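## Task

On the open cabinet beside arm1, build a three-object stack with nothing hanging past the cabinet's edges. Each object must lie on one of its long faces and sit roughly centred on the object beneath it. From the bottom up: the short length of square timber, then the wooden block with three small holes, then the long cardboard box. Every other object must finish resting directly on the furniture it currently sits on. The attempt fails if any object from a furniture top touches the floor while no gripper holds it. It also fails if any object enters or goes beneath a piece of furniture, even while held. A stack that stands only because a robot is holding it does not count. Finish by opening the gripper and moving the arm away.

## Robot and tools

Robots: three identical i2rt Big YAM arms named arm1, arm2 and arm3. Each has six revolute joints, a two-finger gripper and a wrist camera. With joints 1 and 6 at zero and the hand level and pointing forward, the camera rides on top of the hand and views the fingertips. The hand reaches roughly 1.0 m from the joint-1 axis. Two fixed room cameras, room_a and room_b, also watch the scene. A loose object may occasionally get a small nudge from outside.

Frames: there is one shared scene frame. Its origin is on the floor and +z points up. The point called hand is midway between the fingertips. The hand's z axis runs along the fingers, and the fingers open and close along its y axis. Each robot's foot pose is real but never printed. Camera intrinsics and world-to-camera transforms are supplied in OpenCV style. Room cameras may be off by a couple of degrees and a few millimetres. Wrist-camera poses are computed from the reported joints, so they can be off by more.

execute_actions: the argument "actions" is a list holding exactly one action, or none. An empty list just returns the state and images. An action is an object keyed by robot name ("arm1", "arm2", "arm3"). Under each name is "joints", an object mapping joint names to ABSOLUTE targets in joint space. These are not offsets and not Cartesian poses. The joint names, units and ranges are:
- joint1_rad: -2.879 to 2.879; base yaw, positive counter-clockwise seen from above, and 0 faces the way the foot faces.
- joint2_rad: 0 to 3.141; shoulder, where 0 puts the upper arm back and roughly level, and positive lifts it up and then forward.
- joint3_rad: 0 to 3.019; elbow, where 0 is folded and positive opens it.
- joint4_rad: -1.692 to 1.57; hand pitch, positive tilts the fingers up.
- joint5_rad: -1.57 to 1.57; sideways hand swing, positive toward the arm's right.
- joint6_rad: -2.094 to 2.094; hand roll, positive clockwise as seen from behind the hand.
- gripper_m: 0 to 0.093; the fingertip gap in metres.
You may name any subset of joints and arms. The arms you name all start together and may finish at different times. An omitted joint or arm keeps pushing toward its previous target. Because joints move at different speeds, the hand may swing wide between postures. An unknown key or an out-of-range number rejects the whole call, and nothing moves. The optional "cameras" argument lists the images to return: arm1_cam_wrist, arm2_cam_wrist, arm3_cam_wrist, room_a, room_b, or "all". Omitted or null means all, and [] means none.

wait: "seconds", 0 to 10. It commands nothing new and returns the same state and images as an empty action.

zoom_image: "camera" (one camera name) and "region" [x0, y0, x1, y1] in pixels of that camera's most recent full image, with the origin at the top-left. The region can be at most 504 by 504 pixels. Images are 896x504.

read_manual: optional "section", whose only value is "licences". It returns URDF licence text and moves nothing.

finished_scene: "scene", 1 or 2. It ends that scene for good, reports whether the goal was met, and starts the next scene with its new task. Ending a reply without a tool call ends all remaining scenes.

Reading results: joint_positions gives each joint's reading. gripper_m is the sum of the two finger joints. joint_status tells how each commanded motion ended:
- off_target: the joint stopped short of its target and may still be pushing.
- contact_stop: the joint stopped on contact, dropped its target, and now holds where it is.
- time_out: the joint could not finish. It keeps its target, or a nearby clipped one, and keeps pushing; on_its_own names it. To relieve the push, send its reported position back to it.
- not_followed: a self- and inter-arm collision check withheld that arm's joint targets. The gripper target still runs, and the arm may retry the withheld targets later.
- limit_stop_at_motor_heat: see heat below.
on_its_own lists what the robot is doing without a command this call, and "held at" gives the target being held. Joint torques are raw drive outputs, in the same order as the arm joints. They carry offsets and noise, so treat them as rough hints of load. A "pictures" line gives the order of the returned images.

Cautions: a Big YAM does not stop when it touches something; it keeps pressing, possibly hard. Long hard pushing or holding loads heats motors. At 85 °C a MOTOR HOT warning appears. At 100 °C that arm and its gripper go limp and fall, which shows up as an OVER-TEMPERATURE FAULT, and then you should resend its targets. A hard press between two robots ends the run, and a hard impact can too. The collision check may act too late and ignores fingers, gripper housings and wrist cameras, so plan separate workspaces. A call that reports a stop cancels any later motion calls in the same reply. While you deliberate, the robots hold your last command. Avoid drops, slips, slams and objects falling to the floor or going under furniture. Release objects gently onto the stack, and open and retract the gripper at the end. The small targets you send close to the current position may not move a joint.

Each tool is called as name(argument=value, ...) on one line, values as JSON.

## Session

execute_actions(actions=[])

Scene clock: 0.00 s.
Joint torques (N m, as the arm reports them, + toward a larger angle): no reading
arm1.joint_positions: joint1_rad=+0.491 joint2_rad=+0.267 joint3_rad=+1.680 joint4_rad=-1.556 joint5_rad=-0.241 joint6_rad=-0.200 gripper_m=+0.094
arm1.joint_status: not commanded
arm1.hand: x=-0.1910 y=-1.2183 z=+1.4712 quat_wxyz=(+0.159, +0.698, +0.290, -0.635) (m; scene frame)
arm2.joint_positions: joint1_rad=+0.675 joint2_rad=+0.632 joint3_rad=+1.462 joint4_rad=-1.328 joint5_rad=-0.258 joint6_rad=+0.425 gripper_m=+0.095
arm2.joint_status: not commanded
arm2.hand: x=+0.1273 y=+0.1483 z=+1.5107 quat_wxyz=(-0.401, +0.090, -0.853, -0.323) (m; scene frame)
arm3.joint_positions: joint1_rad=-0.173 joint2_rad=+0.277 joint3_rad=+1.317 joint4_rad=-1.253 joint5_rad=-0.291 joint6_rad=-0.737 gripper_m=+0.095
arm3.joint_status: not commanded
arm3.hand: x=+0.4018 y=+1.1883 z=+1.4187 quat_wxyz=(-0.570, +0.187, -0.756, +0.263) (m; scene frame)
pictures: arm1_cam_wrist, arm2_cam_wrist, arm3_cam_wrist, room_a, room_b
camera_calibration (this result's frames):
arm1_cam_wrist: T_world_to_cam=[[-0.605538, 0.780952, 0.153092, 0.608132], [0.484851, 0.514579, -0.707198, 1.76495], [-0.631065, -0.354009, -0.690242, 0.586458], [0, 0, 0, 1]] pos_world=[-0.117397, -1.17552, 1.55987]
arm2_cam_wrist: T_world_to_cam=[[0.411132, -0.774545, -0.480677, 0.790972], [-0.903267, -0.275112, -0.329277, 0.657546], [0.1228, 0.569556, -0.812728, 1.25471], [0, 0, 0, 1]] pos_world=[0.114667, 0.0789135, 1.61645]
arm3_cam_wrist: T_world_to_cam=[[-0.0180376, -0.790001, 0.61284, 0.0783748], [-0.787622, -0.366341, -0.495426, 1.45948], [0.615895, -0.491622, -0.615614, 1.33461], [0, 0, 0, 1]] pos_world=[0.328955, 1.25271, 1.49664]
Images, in order (width x height): arm1_cam_wrist 896x504, arm2_cam_wrist 896x504, arm3_cam_wrist 896x504, room_a 896x504, room_b 896x504.

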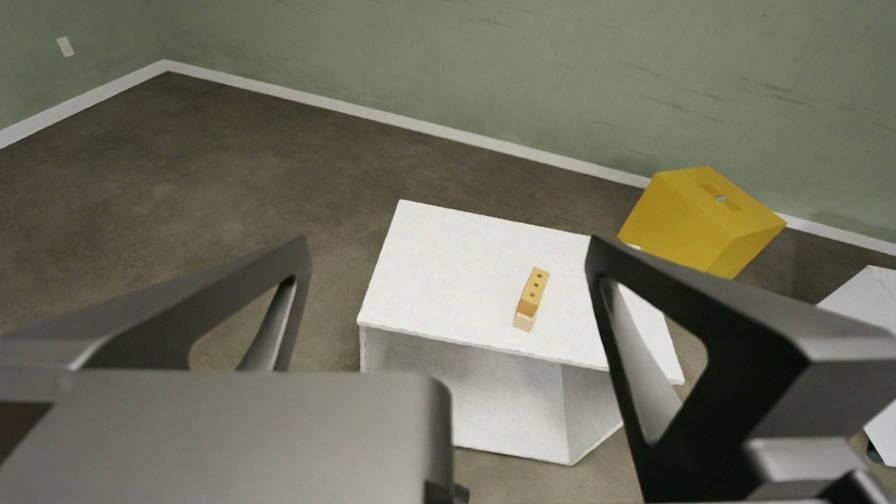

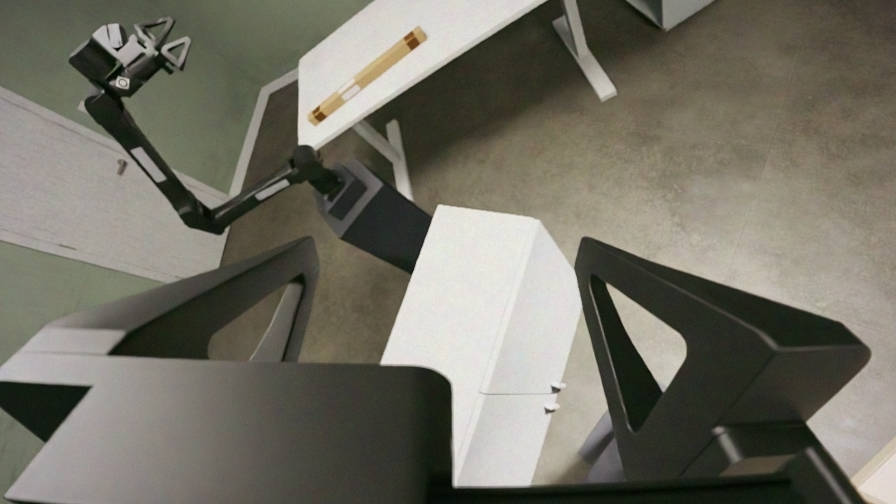

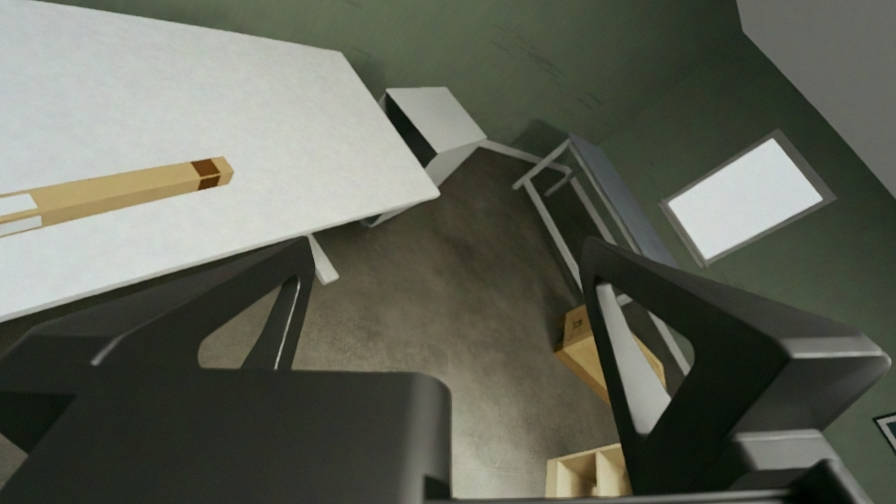

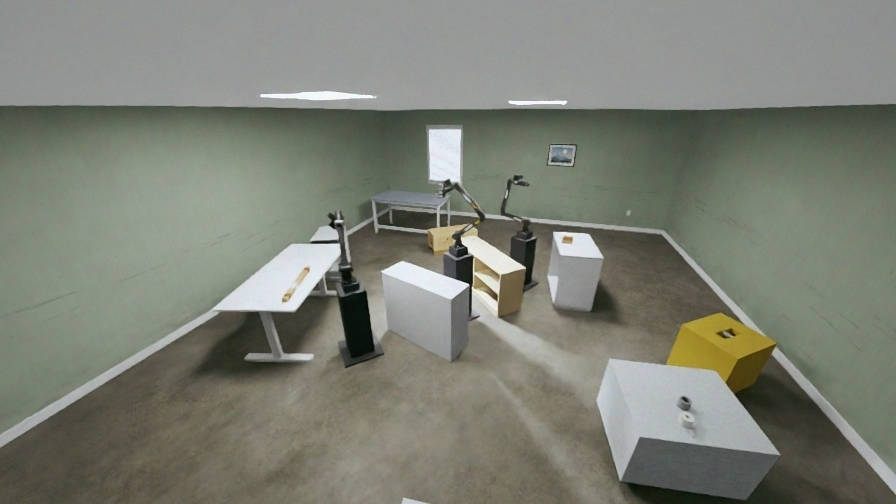

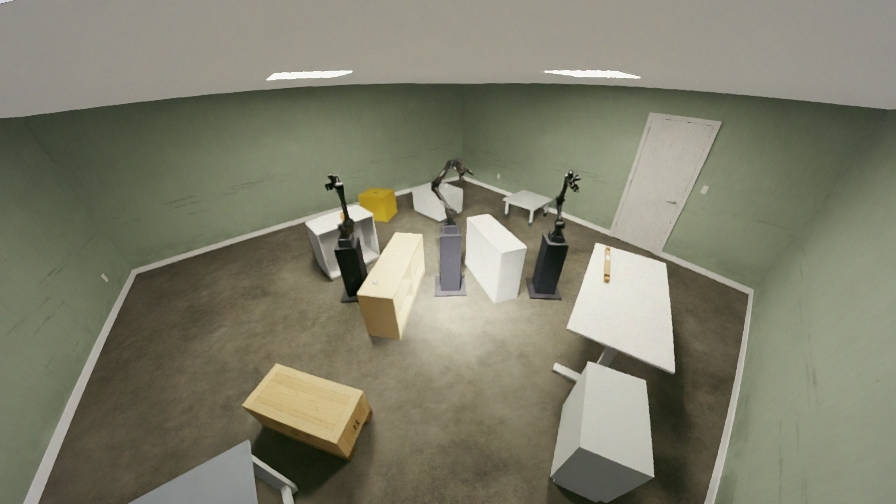

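zoom_image(camera="arm1_cam_wrist", region=[340, 180, 700, 400])

zoom_image(camera="room_b", region=[295, 195, 445, 345])

zoom_image(camera="room_a", region=[420, 215, 620, 325])

zoom_image(camera="arm2_cam_wrist", region=[290, 10, 450, 150])

zoom_image(camera="room_b", region=[560, 230, 680, 310])

Region (340, 180, 700, 400) of arm1_cam_wrist's 896x504 image, scaled by 1.400, with more detail than that image has.

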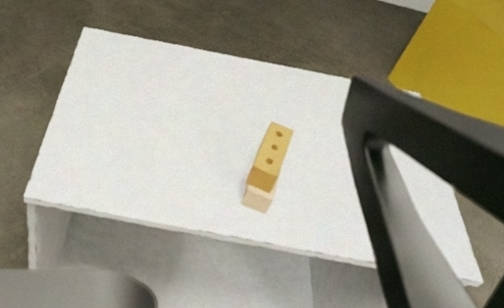

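Region (295, 195, 445, 345) of room_b's 896x504 image, scaled by 3.360, with more detail than that image has.

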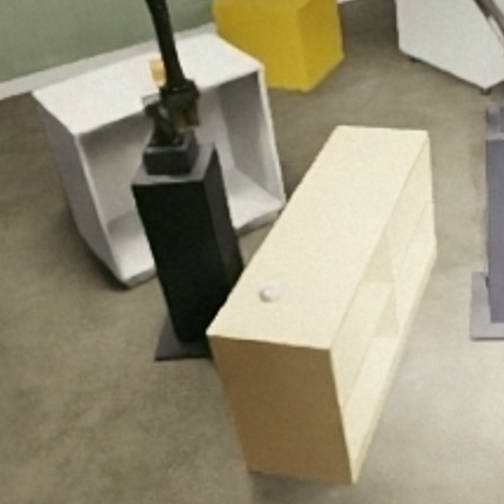

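Region (420, 215, 620, 325) of room_a's 896x504 image, scaled by 2.520, with more detail than that image has; it fills the top 277 rows of this view, and the rest is white.

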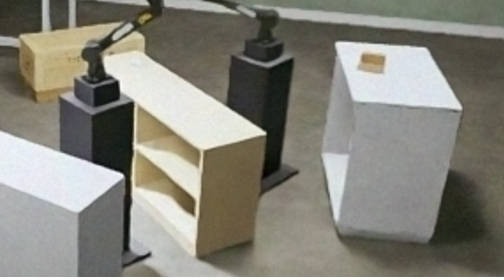

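Region (290, 10, 450, 150) of arm2_cam_wrist's 896x504 image, scaled by 3.150, with more detail than that image has; it fills the top 441 rows of this view, and the rest is white.

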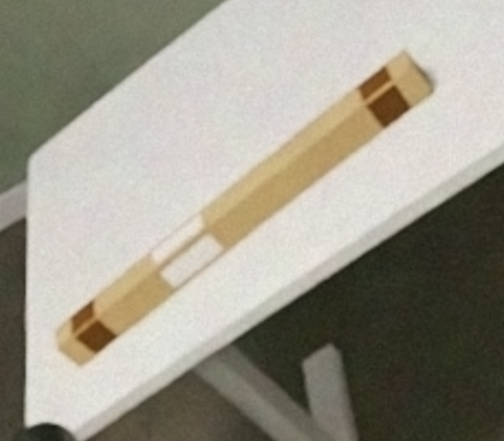

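Region (560, 230, 680, 310) of room_b's 896x504 image, scaled by 4.200, with more detail than that image has.

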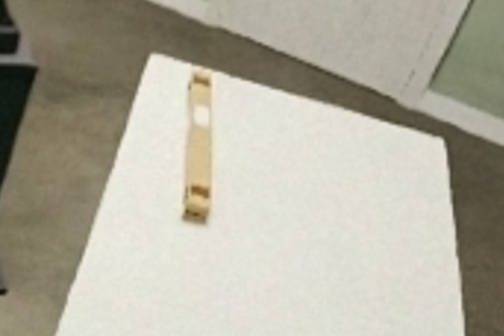

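execute_actions(actions=[{"arm1":{"joints":{"joint1_rad":0.275,"joint2_rad":1.3,"joint3_rad":1.45,"joint4_rad":-1.13,"joint5_rad":0,"joint6_rad":0}},"arm2":{"joints":{"joint1_rad":1.7,"joint2_rad":1.2,"joint3_rad":1.45,"joint4_rad":-1.25,"joint5_rad":0,"joint6_rad":0}},"arm3":{"joints":{"joint1_rad":0.85,"joint2_rad":1.3,"joint3_rad":1.45,"joint4_rad":-1.13,"joint5_rad":0,"joint6_rad":0}}}], cameras=["arm1_cam_wrist","arm2_cam_wrist","arm3_cam_wrist"])

Scene clock: 14.60 s.
Joint torques (N m, as the arm reports them, + toward a larger angle): arm1=[-0.54 -9.2  11.92  1.93  0.12  0.08] | arm2=[-0.27 -9.53 11.    1.39  0.   -0.07] | arm3=[ -1.41 -10.46   9.62   2.17   0.16   0.14]
arm1.joint_positions: joint1_rad=+0.279 joint2_rad=+1.307 joint3_rad=+1.430 joint4_rad=-1.148 joint5_rad=-0.003 joint6_rad=-0.008 gripper_m=+0.094
arm1.joint_status: all done
arm1.hand: x=-0.7145 y=-1.2844 z=+1.1766 quat_wxyz=(+0.031, +0.960, +0.091, -0.262) (m; scene frame)
arm2.joint_positions: joint1_rad=+1.702 joint2_rad=+1.207 joint3_rad=+1.430 joint4_rad=-1.256 joint5_rad=+0.000 joint6_rad=+0.010 gripper_m=+0.095
arm2.joint_status: all done
arm2.hand: x=-0.0279 y=+0.4526 z=+1.3181 quat_wxyz=(-0.187, +0.657, -0.706, -0.187) (m; scene frame)
arm3.joint_positions: joint1_rad=+0.856 joint2_rad=+1.303 joint3_rad=+1.437 joint4_rad=-1.142 joint5_rad=+0.000 joint6_rad=-0.013 gripper_m=+0.095
arm3.joint_status: all done
arm3.hand: x=+0.7117 y=+1.4496 z=+1.1942 quat_wxyz=(-0.263, +0.262, -0.925, -0.075) (m; scene frame)
pictures: arm1_cam_wrist, arm2_cam_wrist, arm3_cam_wrist
camera_calibration (this result's frames):
arm1_cam_wrist: T_world_to_cam=[[-0.193576, 0.981064, -0.00645402, 1.12695], [0.976652, 0.193321, 0.0936937, 0.840923], [0.0931672, 0.0118335, -0.99558, 1.37605], [0, 0, 0, 1]] pos_world=[-0.731341, -1.28447, 1.29845]
arm2_cam_wrist: T_world_to_cam=[[0.997488, -0.0679647, -0.0199776, 0.0872347], [-0.0660613, -0.994267, 0.0840778, 0.341681], [-0.0255774, -0.0825468, -0.996259, 1.47682], [0, 0, 0, 1]] pos_world=[-0.0266703, 0.467558, 1.44431]
arm3_cam_wrist: T_world_to_cam=[[0.525312, -0.850905, 0.00287289, 0.857895], [-0.849062, -0.523945, 0.0676441, 1.28787], [-0.0560535, -0.0379735, -0.997705, 1.41088], [0, 0, 0, 1]] pos_world=[0.721903, 1.45834, 1.31806]
Images, in order (width x height): arm1_cam_wrist 896x504, arm2_cam_wrist 896x504, arm3_cam_wrist 896x504.

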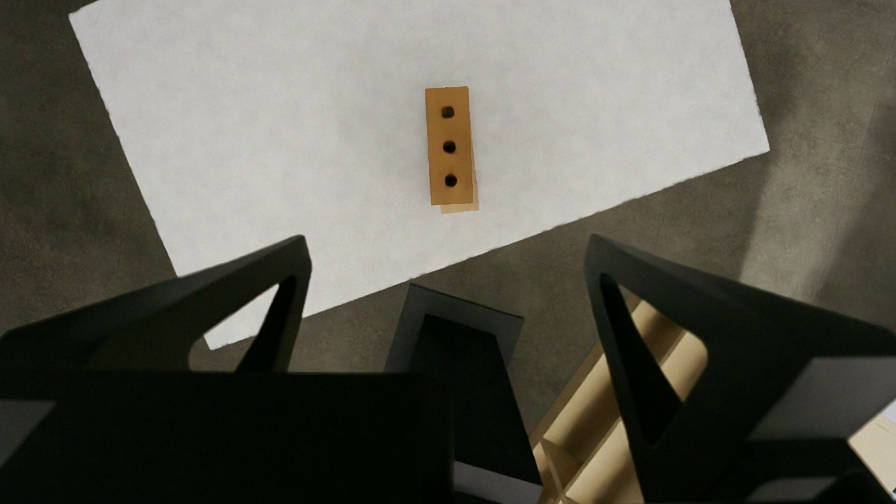

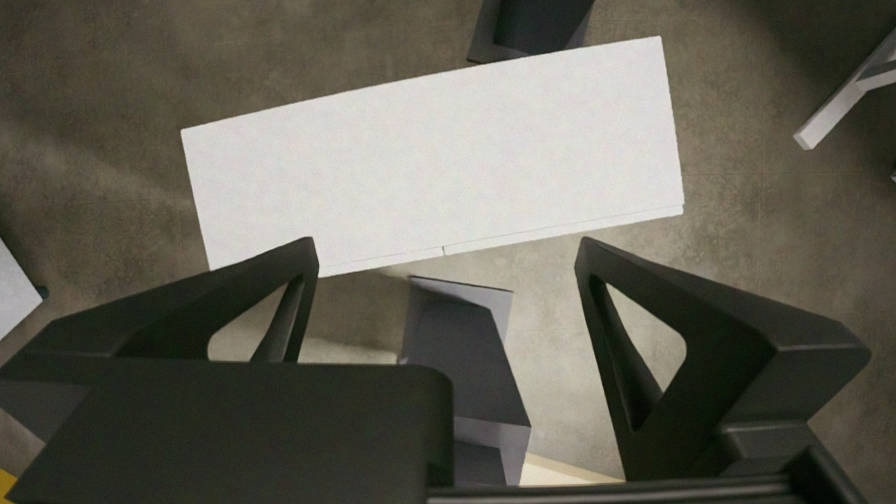

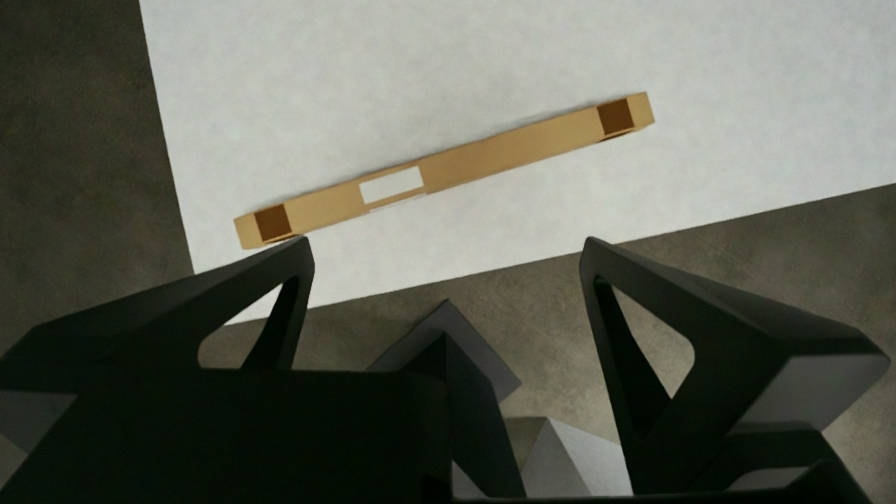

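zoom_image(camera="arm3_cam_wrist", region=[220, 140, 450, 270])

zoom_image(camera="arm3_cam_wrist", region=[450, 70, 680, 200])

zoom_image(camera="arm1_cam_wrist", region=[380, 70, 530, 230])

Region (220, 140, 450, 270) of arm3_cam_wrist's 896x504 image, scaled by 2.191, with more detail than that image has; it fills the top 285 rows of this view, and the rest is white.

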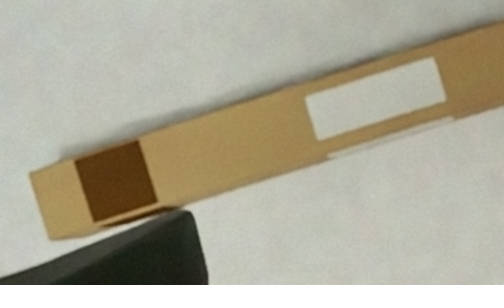

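Region (450, 70, 680, 200) of arm3_cam_wrist's 896x504 image, scaled by 2.191, with more detail than that image has; it fills the top 285 rows of this view, and the rest is white.

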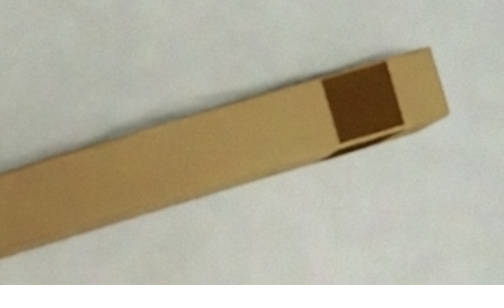

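Region (380, 70, 530, 230) of arm1_cam_wrist's 896x504 image, scaled by 3.150, with more detail than that image has; it fills the left 472 columns of this view, and the rest is white.

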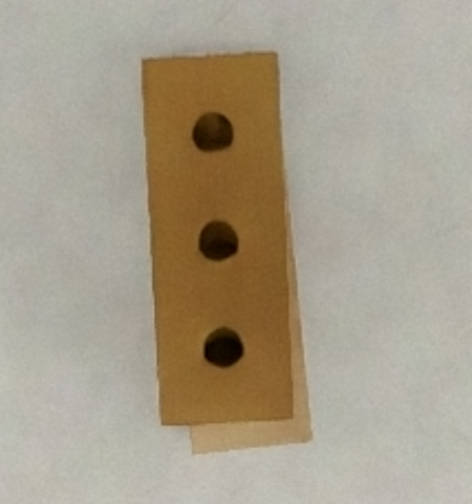

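execute_actions(actions=[{"arm1":{"joints":{"joint2_rad":1.5,"joint3_rad":1.62,"joint4_rad":-1.09}},"arm2":{"joints":{"joint1_rad":1.6,"joint2_rad":0.55,"joint3_rad":1.0,"joint4_rad":-1.05}},"arm3":{"joints":{"joint1_rad":0.877,"joint2_rad":2.025,"joint3_rad":1.595,"joint4_rad":-1.09,"joint6_rad":1.29}}}], cameras=["arm1_cam_wrist","arm2_cam_wrist","arm3_cam_wrist"])

zoom_image(camera="arm1_cam_wrist", region=[370, 120, 530, 300])

Scene clock: 34.37 s.
Joint torques (N m, as the arm reports them, + toward a larger angle): arm1=[ -0.43 -12.36  13.35   1.77   0.11   0.07] | arm2=[ 0.11  0.51  8.97  2.26  0.   -0.06] | arm3=[ -0.44 -20.46   8.3    0.92   0.25   0.12]
arm1.joint_positions: joint1_rad=+0.279 joint2_rad=+1.507 joint3_rad=+1.583 joint4_rad=-1.106 joint5_rad=-0.003 joint6_rad=-0.008 gripper_m=+0.094
arm1.joint_status: all done
arm1.hand: x=-0.7907 y=-1.2988 z=+1.1566 quat_wxyz=(+0.030, +0.961, +0.091, -0.261) (m; scene frame)
arm2.joint_positions: joint1_rad=+1.595 joint2_rad=+0.544 joint3_rad=+1.004 joint4_rad=-1.066 joint5_rad=+0.000 joint6_rad=+0.009 gripper_m=+0.095
arm2.joint_status: all done
arm2.hand: x=-0.0079 y=+0.2778 z=+1.3501 quat_wxyz=(-0.348, +0.568, -0.681, -0.305) (m; scene frame)
arm3.joint_positions: joint1_rad=+0.874 joint2_rad=+2.021 joint3_rad=+1.582 joint4_rad=-1.099 joint5_rad=+0.000 joint6_rad=+1.277 gripper_m=+0.095
arm3.joint_status: all done
arm3.hand: x=+0.7921 y=+1.5129 z=+0.8702 quat_wxyz=(-0.005, -0.351, -0.936, -0.012) (m; scene frame)
pictures: arm1_cam_wrist, arm2_cam_wrist, arm3_cam_wrist
camera_calibration (this result's frames):
arm1_cam_wrist: T_world_to_cam=[[-0.193599, 0.981059, -0.0064999, 1.12618], [0.976284, 0.193303, 0.0974904, 0.915281], [0.0969003, 0.0125283, -0.995215, 1.36676], [0, 0, 0, 1]] pos_world=[-0.807986, -1.2989, 1.27831]
arm2_cam_wrist: T_world_to_cam=[[0.985242, -0.169629, -0.0228913, 0.0881365], [-0.167435, -0.927329, -0.334703, 0.712514], [0.0355476, 0.333597, -0.942045, 1.30646], [0, 0, 0, 1]] pos_world=[-0.0139777, 0.239856, 1.47124]
arm3_cam_wrist: T_world_to_cam=[[-0.655975, -0.754452, -0.0223226, 1.68219], [-0.621842, 0.523439, 0.582516, -0.801414], [-0.427796, 0.395997, -0.812513, 0.571243], [0, 0, 0, 1]] pos_world=[0.8495, 1.46242, 0.96853]
Images, in order (width x height): arm1_cam_wrist 896x504, arm2_cam_wrist 896x504, arm3_cam_wrist 896x504.

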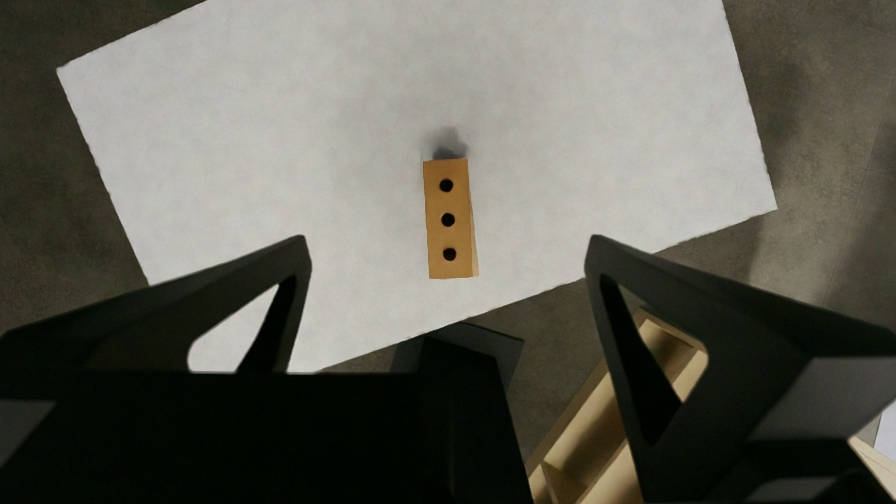

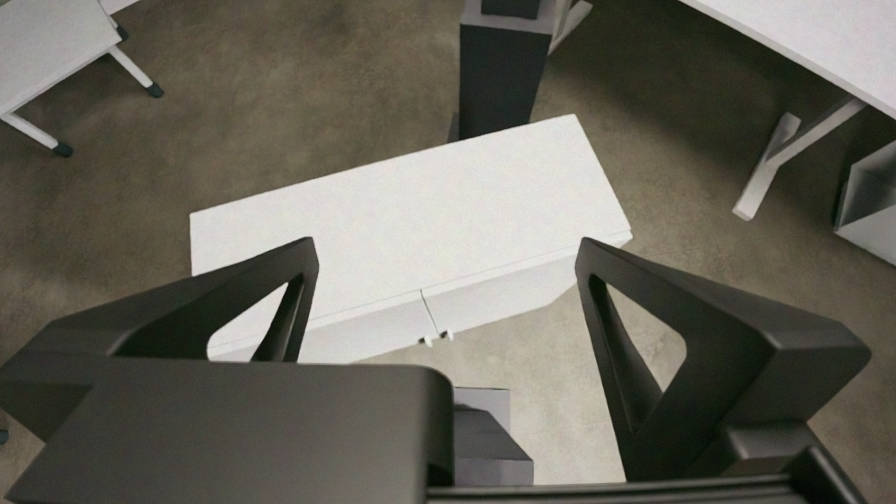

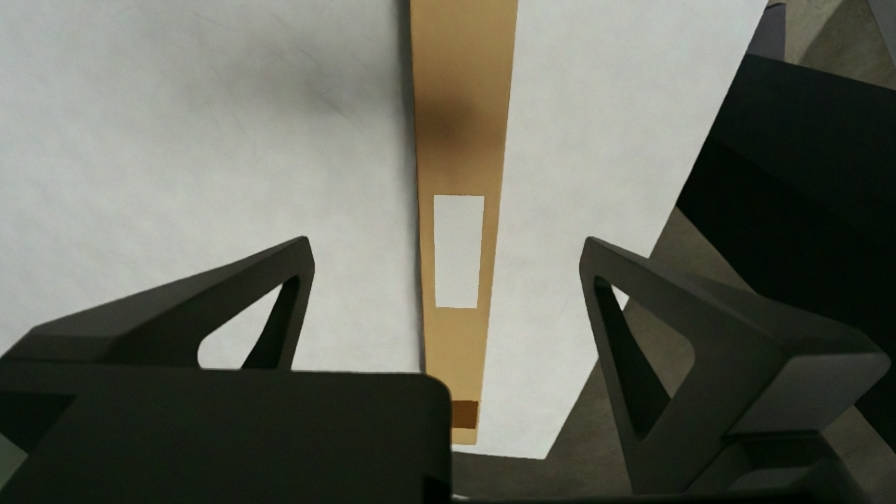

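Region (370, 120, 530, 300) of arm1_cam_wrist's 896x504 image, scaled by 2.800, with more detail than that image has.

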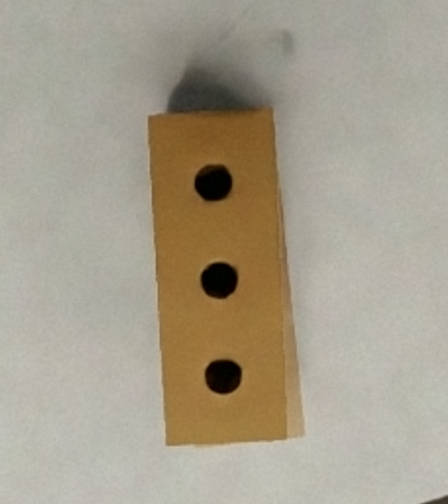

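execute_actions(actions=[{"arm1":{"joints":{"joint1_rad":-0.6,"joint2_rad":1.2,"joint3_rad":1.45,"joint4_rad":-1.25}},"arm3":{"joints":{"joint1_rad":0.855,"joint2_rad":2.205,"joint3_rad":1.552,"joint4_rad":-0.873,"joint6_rad":1.25}}}], cameras=["arm3_cam_wrist"])

Scene clock: 41.93 s.
Joint torques (N m, as the arm reports them, + toward a larger angle): arm1=[-0.21 -6.35 10.94  0.32  0.    0.07] | arm2=[ 0.08  0.5   8.97  2.26  0.   -0.06] | arm3=[ -1.04 -22.26   7.03   1.18   0.25  -0.14]
arm1.joint_positions: joint1_rad=-0.600 joint2_rad=+1.189 joint3_rad=+1.440 joint4_rad=-1.232 joint5_rad=+0.000 joint6_rad=-0.006 gripper_m=+0.094
arm1.joint_status: all done
arm1.hand: x=-0.5736 y=-0.9045 z=+1.2221 quat_wxyz=(-0.098, +0.903, -0.324, -0.266) (m; scene frame)
arm2.joint_positions: joint1_rad=+1.595 joint2_rad=+0.544 joint3_rad=+1.004 joint4_rad=-1.066 joint5_rad=+0.000 joint6_rad=+0.009 gripper_m=+0.095
arm2.joint_status: not commanded
arm2.hand: x=-0.0079 y=+0.2778 z=+1.3501 quat_wxyz=(-0.348, +0.568, -0.681, -0.305) (m; scene frame)
arm3.joint_positions: joint1_rad=+0.858 joint2_rad=+2.209 joint3_rad=+1.543 joint4_rad=-0.889 joint5_rad=+0.000 joint6_rad=+1.262 gripper_m=+0.095
arm3.joint_status: all done
arm3.hand: x=+0.7998 y=+1.5076 z=+0.7486 quat_wxyz=(+0.000, -0.351, -0.936, -0.005) (m; scene frame)
pictures: arm3_cam_wrist
camera_calibration (this result's frames):
arm3_cam_wrist: T_world_to_cam=[[-0.656376, -0.754405, -0.00655241, 1.66891], [-0.613649, 0.528818, 0.586334, -0.74054], [-0.438868, 0.388876, -0.810043, 0.495625], [0, 0, 0, 1]] pos_world=[0.858516, 1.45791, 0.846616]
Images, in order (width x height): arm3_cam_wrist 896x504.

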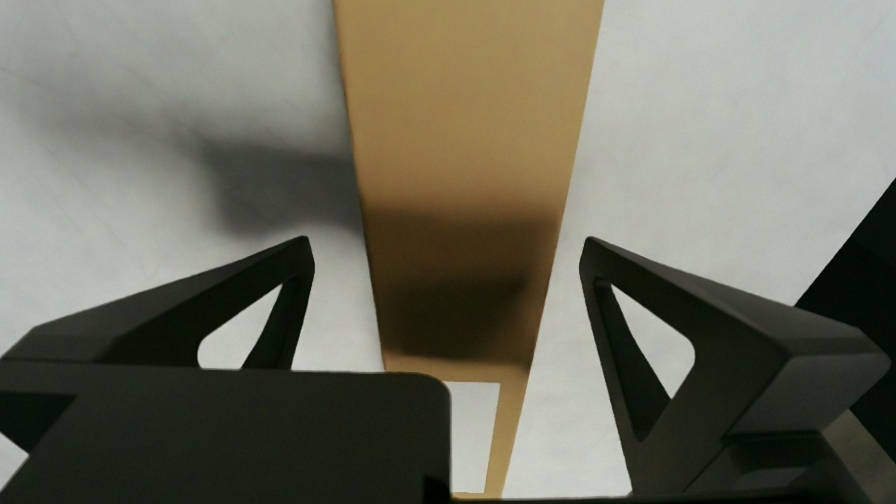

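execute_actions(actions=[{"arm3":{"joints":{"gripper_m":0.03,"joint4_rad":-0.915}},"arm1":{"joints":{"joint1_rad":-0.9}}}], cameras=[])

Scene clock: 44.20 s.
Joint torques (N m, as the arm reports them, + toward a larger angle): arm1=[ 0.32 -6.36 10.88  0.32  0.01  0.06] | arm2=[ 0.09  0.5   8.96  2.26  0.   -0.06] | arm3=[ -1.01 -22.26   7.    -0.25   0.25  -0.14]
arm1.joint_positions: joint1_rad=-0.906 joint2_rad=+1.189 joint3_rad=+1.440 joint4_rad=-1.232 joint5_rad=+0.000 joint6_rad=-0.006 gripper_m=+0.094
arm1.joint_status: all done
arm1.hand: x=-0.4705 y=-0.8140 z=+1.2225 quat_wxyz=(-0.139, +0.843, -0.457, -0.247) (m; scene frame)
arm2.joint_positions: joint1_rad=+1.595 joint2_rad=+0.544 joint3_rad=+1.004 joint4_rad=-1.066 joint5_rad=+0.000 joint6_rad=+0.009 gripper_m=+0.095
arm2.joint_status: not commanded
arm2.hand: x=-0.0079 y=+0.2778 z=+1.3501 quat_wxyz=(-0.348, +0.568, -0.681, -0.305) (m; scene frame)
arm3.joint_positions: joint1_rad=+0.858 joint2_rad=+2.209 joint3_rad=+1.543 joint4_rad=-0.900 joint5_rad=+0.000 joint6_rad=+1.261 gripper_m=+0.049
arm3.joint_status: gripper_m off_target (ended at +0.049, target +0.030); the others done
arm3.hand: x=+0.7974 y=+1.5062 z=+0.7486 quat_wxyz=(+0.004, -0.351, -0.936, -0.001) (m; scene frame)
pictures: none
No camera images: the call's "cameras" was empty. Leave "cameras" out to get every camera's image.

execute_actions(actions=[{"arm3":{"joints":{"joint2_rad":1.945,"joint4_rad":-1.17}},"arm1":{"joints":{"joint1_rad":-1.7}}}], cameras=["arm1_cam_wrist","arm3_cam_wrist","room_b"])

Scene clock: 48.27 s.
Joint torques (N m, as the arm reports them, + toward a larger angle): arm1=[-0.51 -6.44 10.94  0.33  0.01  0.06] | arm2=[ 0.05  0.5   8.96  2.26  0.   -0.06] | arm3=[ -1.02 -19.8    8.09  -0.26   0.25  -0.13]
arm1.joint_positions: joint1_rad=-1.699 joint2_rad=+1.191 joint3_rad=+1.440 joint4_rad=-1.232 joint5_rad=+0.000 joint6_rad=-0.006 gripper_m=+0.094
arm1.joint_status: all done
arm1.hand: x=-0.1270 y=-0.7541 z=+1.2253 quat_wxyz=(-0.229, +0.601, -0.746, -0.172) (m; scene frame)
arm2.joint_positions: joint1_rad=+1.595 joint2_rad=+0.544 joint3_rad=+1.004 joint4_rad=-1.066 joint5_rad=+0.000 joint6_rad=+0.009 gripper_m=+0.095
arm2.joint_status: not commanded
arm2.hand: x=-0.0079 y=+0.2778 z=+1.3501 quat_wxyz=(-0.348, +0.568, -0.681, -0.305) (m; scene frame)
arm3.joint_positions: joint1_rad=+0.858 joint2_rad=+1.945 joint3_rad=+1.543 joint4_rad=-1.155 joint5_rad=+0.000 joint6_rad=+1.261 gripper_m=+0.049
arm3.joint_status: all done
arm3.hand: x=+0.7776 y=+1.4929 z=+0.8993 quat_wxyz=(+0.001, -0.351, -0.936, -0.004) (m; scene frame)
pictures: arm1_cam_wrist, arm3_cam_wrist, room_b
camera_calibration (this result's frames):
arm1_cam_wrist: T_world_to_cam=[[0.976373, -0.21481, 0.023482, -0.0691813], [-0.215718, -0.975295, 0.0475988, -0.816184], [0.0126771, -0.0515397, -0.99859, 1.30915], [0, 0, 0, 1]] pos_world=[-0.125115, -0.743408, 1.34778]
arm3_cam_wrist: T_world_to_cam=[[-0.655511, -0.755173, -0.00437859, 1.64281], [-0.61312, 0.528802, 0.586901, -0.835688], [-0.440896, 0.387405, -0.809647, 0.617101], [0, 0, 0, 1]] pos_world=[0.836582, 1.44345, 0.997293]
Images, in order (width x height): arm1_cam_wrist 896x504, arm3_cam_wrist 896x504, room_b 896x504.

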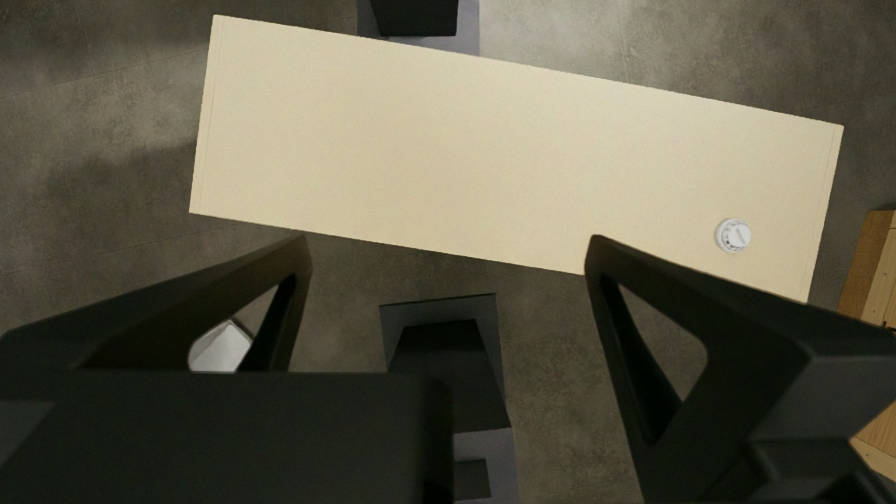

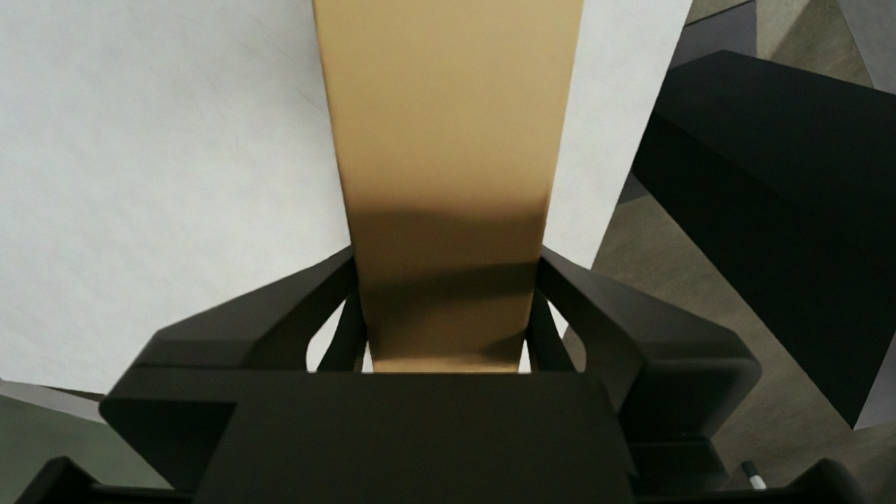

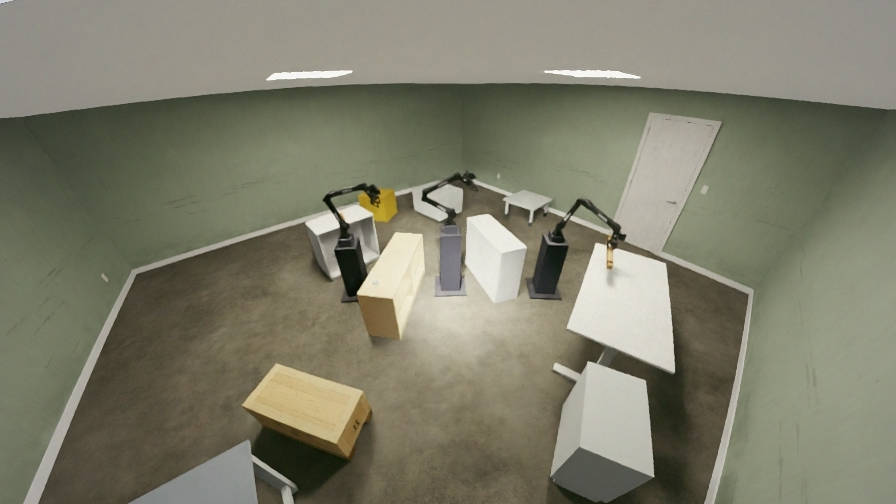

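execute_actions(actions=[])

Scene clock: 57.03 s.
Joint torques (N m, as the arm reports them, + toward a larger angle): arm1=[-0.43 -6.47 10.92  0.33  0.01  0.06] | arm2=[ 0.07  0.49  8.97  2.26  0.   -0.06] | arm3=[ -1.01 -19.67   8.08  -0.24   0.26  -0.13]
arm1.joint_positions: joint1_rad=-1.699 joint2_rad=+1.191 joint3_rad=+1.440 joint4_rad=-1.232 joint5_rad=+0.000 joint6_rad=-0.006 gripper_m=+0.094
arm1.joint_status: all done
arm1.hand: x=-0.1270 y=-0.7541 z=+1.2253 quat_wxyz=(-0.229, +0.601, -0.746, -0.172) (m; scene frame)
arm2.joint_positions: joint1_rad=+1.595 joint2_rad=+0.544 joint3_rad=+1.004 joint4_rad=-1.066 joint5_rad=+0.000 joint6_rad=+0.009 gripper_m=+0.095
arm2.joint_status: not commanded
arm2.hand: x=-0.0079 y=+0.2778 z=+1.3501 quat_wxyz=(-0.348, +0.568, -0.681, -0.305) (m; scene frame)
arm3.joint_positions: joint1_rad=+0.858 joint2_rad=+1.945 joint3_rad=+1.543 joint4_rad=-1.155 joint5_rad=+0.000 joint6_rad=+1.261 gripper_m=+0.049
arm3.joint_status: all done
arm3.hand: x=+0.7776 y=+1.4929 z=+0.8993 quat_wxyz=(+0.001, -0.351, -0.936, -0.004) (m; scene frame)
pictures: arm1_cam_wrist, arm2_cam_wrist, arm3_cam_wrist, room_a, room_b
camera_calibration (this result's frames):
arm1_cam_wrist: T_world_to_cam=[[0.976373, -0.21481, 0.023482, -0.0691813], [-0.215718, -0.975295, 0.0475988, -0.816184], [0.0126771, -0.0515397, -0.99859, 1.30915], [0, 0, 0, 1]] pos_world=[-0.125115, -0.743408, 1.34778]
arm2_cam_wrist: T_world_to_cam=[[0.985242, -0.169629, -0.0228913, 0.0881365], [-0.167435, -0.927329, -0.334703, 0.712514], [0.0355476, 0.333597, -0.942045, 1.30646], [0, 0, 0, 1]] pos_world=[-0.0139777, 0.239856, 1.47124]
arm3_cam_wrist: T_world_to_cam=[[-0.655511, -0.755173, -0.00437859, 1.64281], [-0.61312, 0.528802, 0.586901, -0.835688], [-0.440896, 0.387405, -0.809647, 0.617101], [0, 0, 0, 1]] pos_world=[0.836582, 1.44345, 0.997293]
Images, in order (width x height): arm1_cam_wrist 896x504, arm2_cam_wrist 896x504, arm3_cam_wrist 896x504, room_a 896x504, room_b 896x504.

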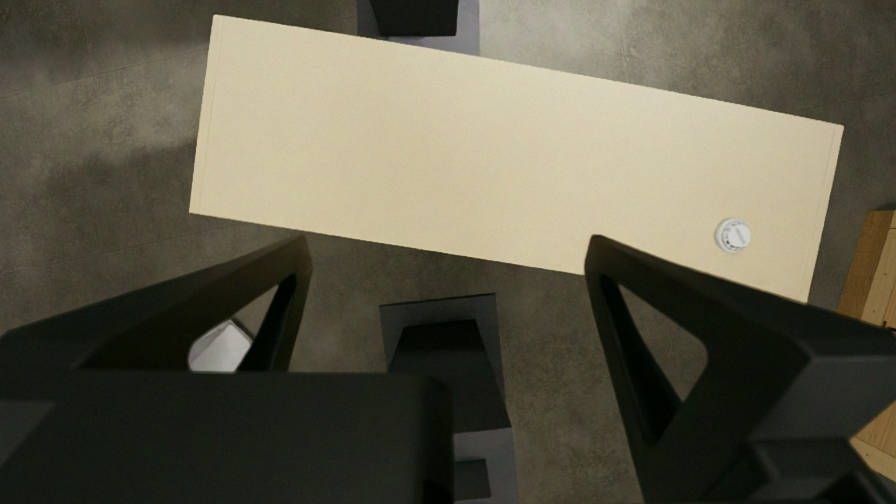

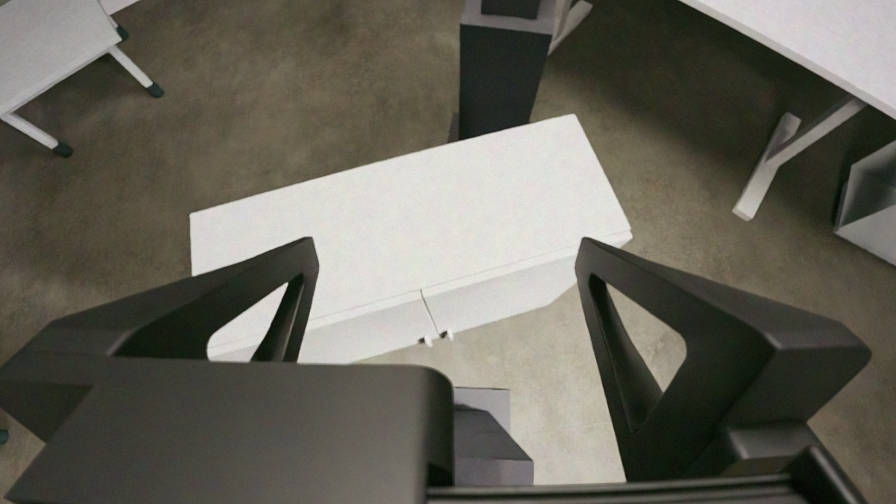

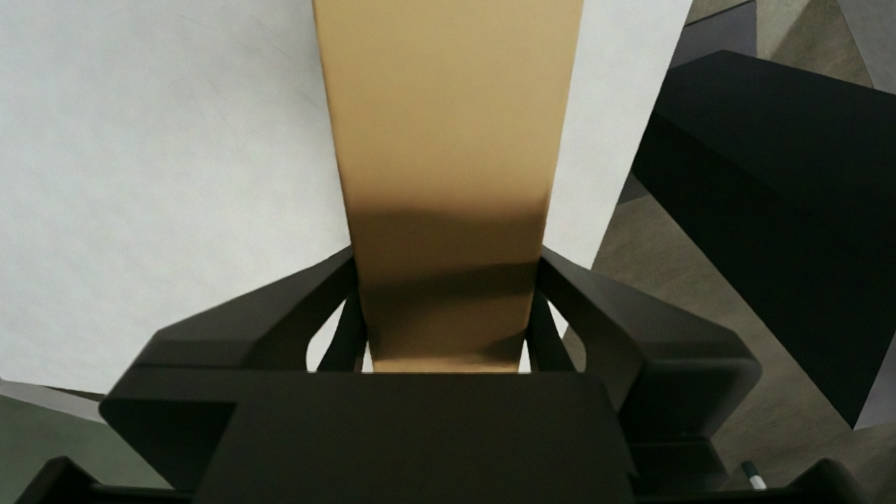

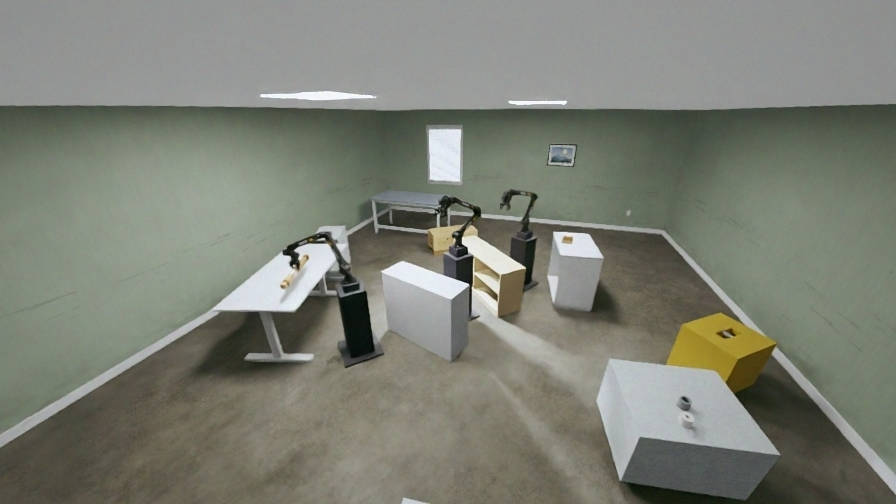

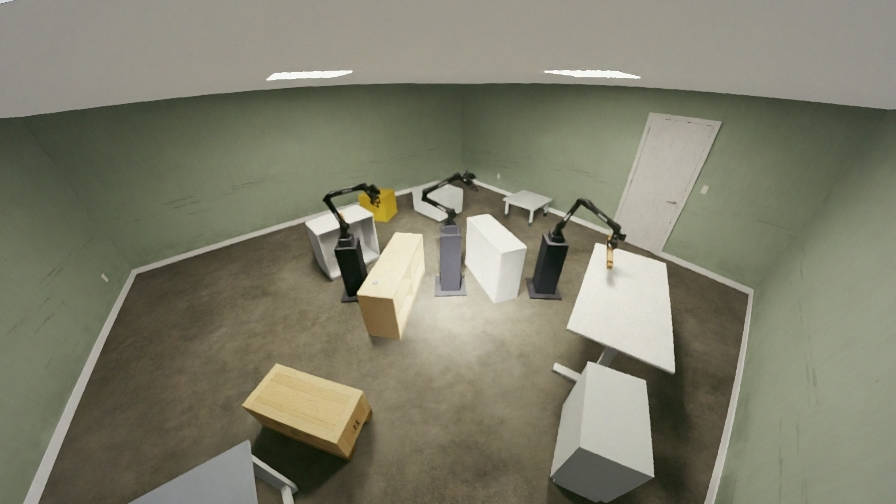

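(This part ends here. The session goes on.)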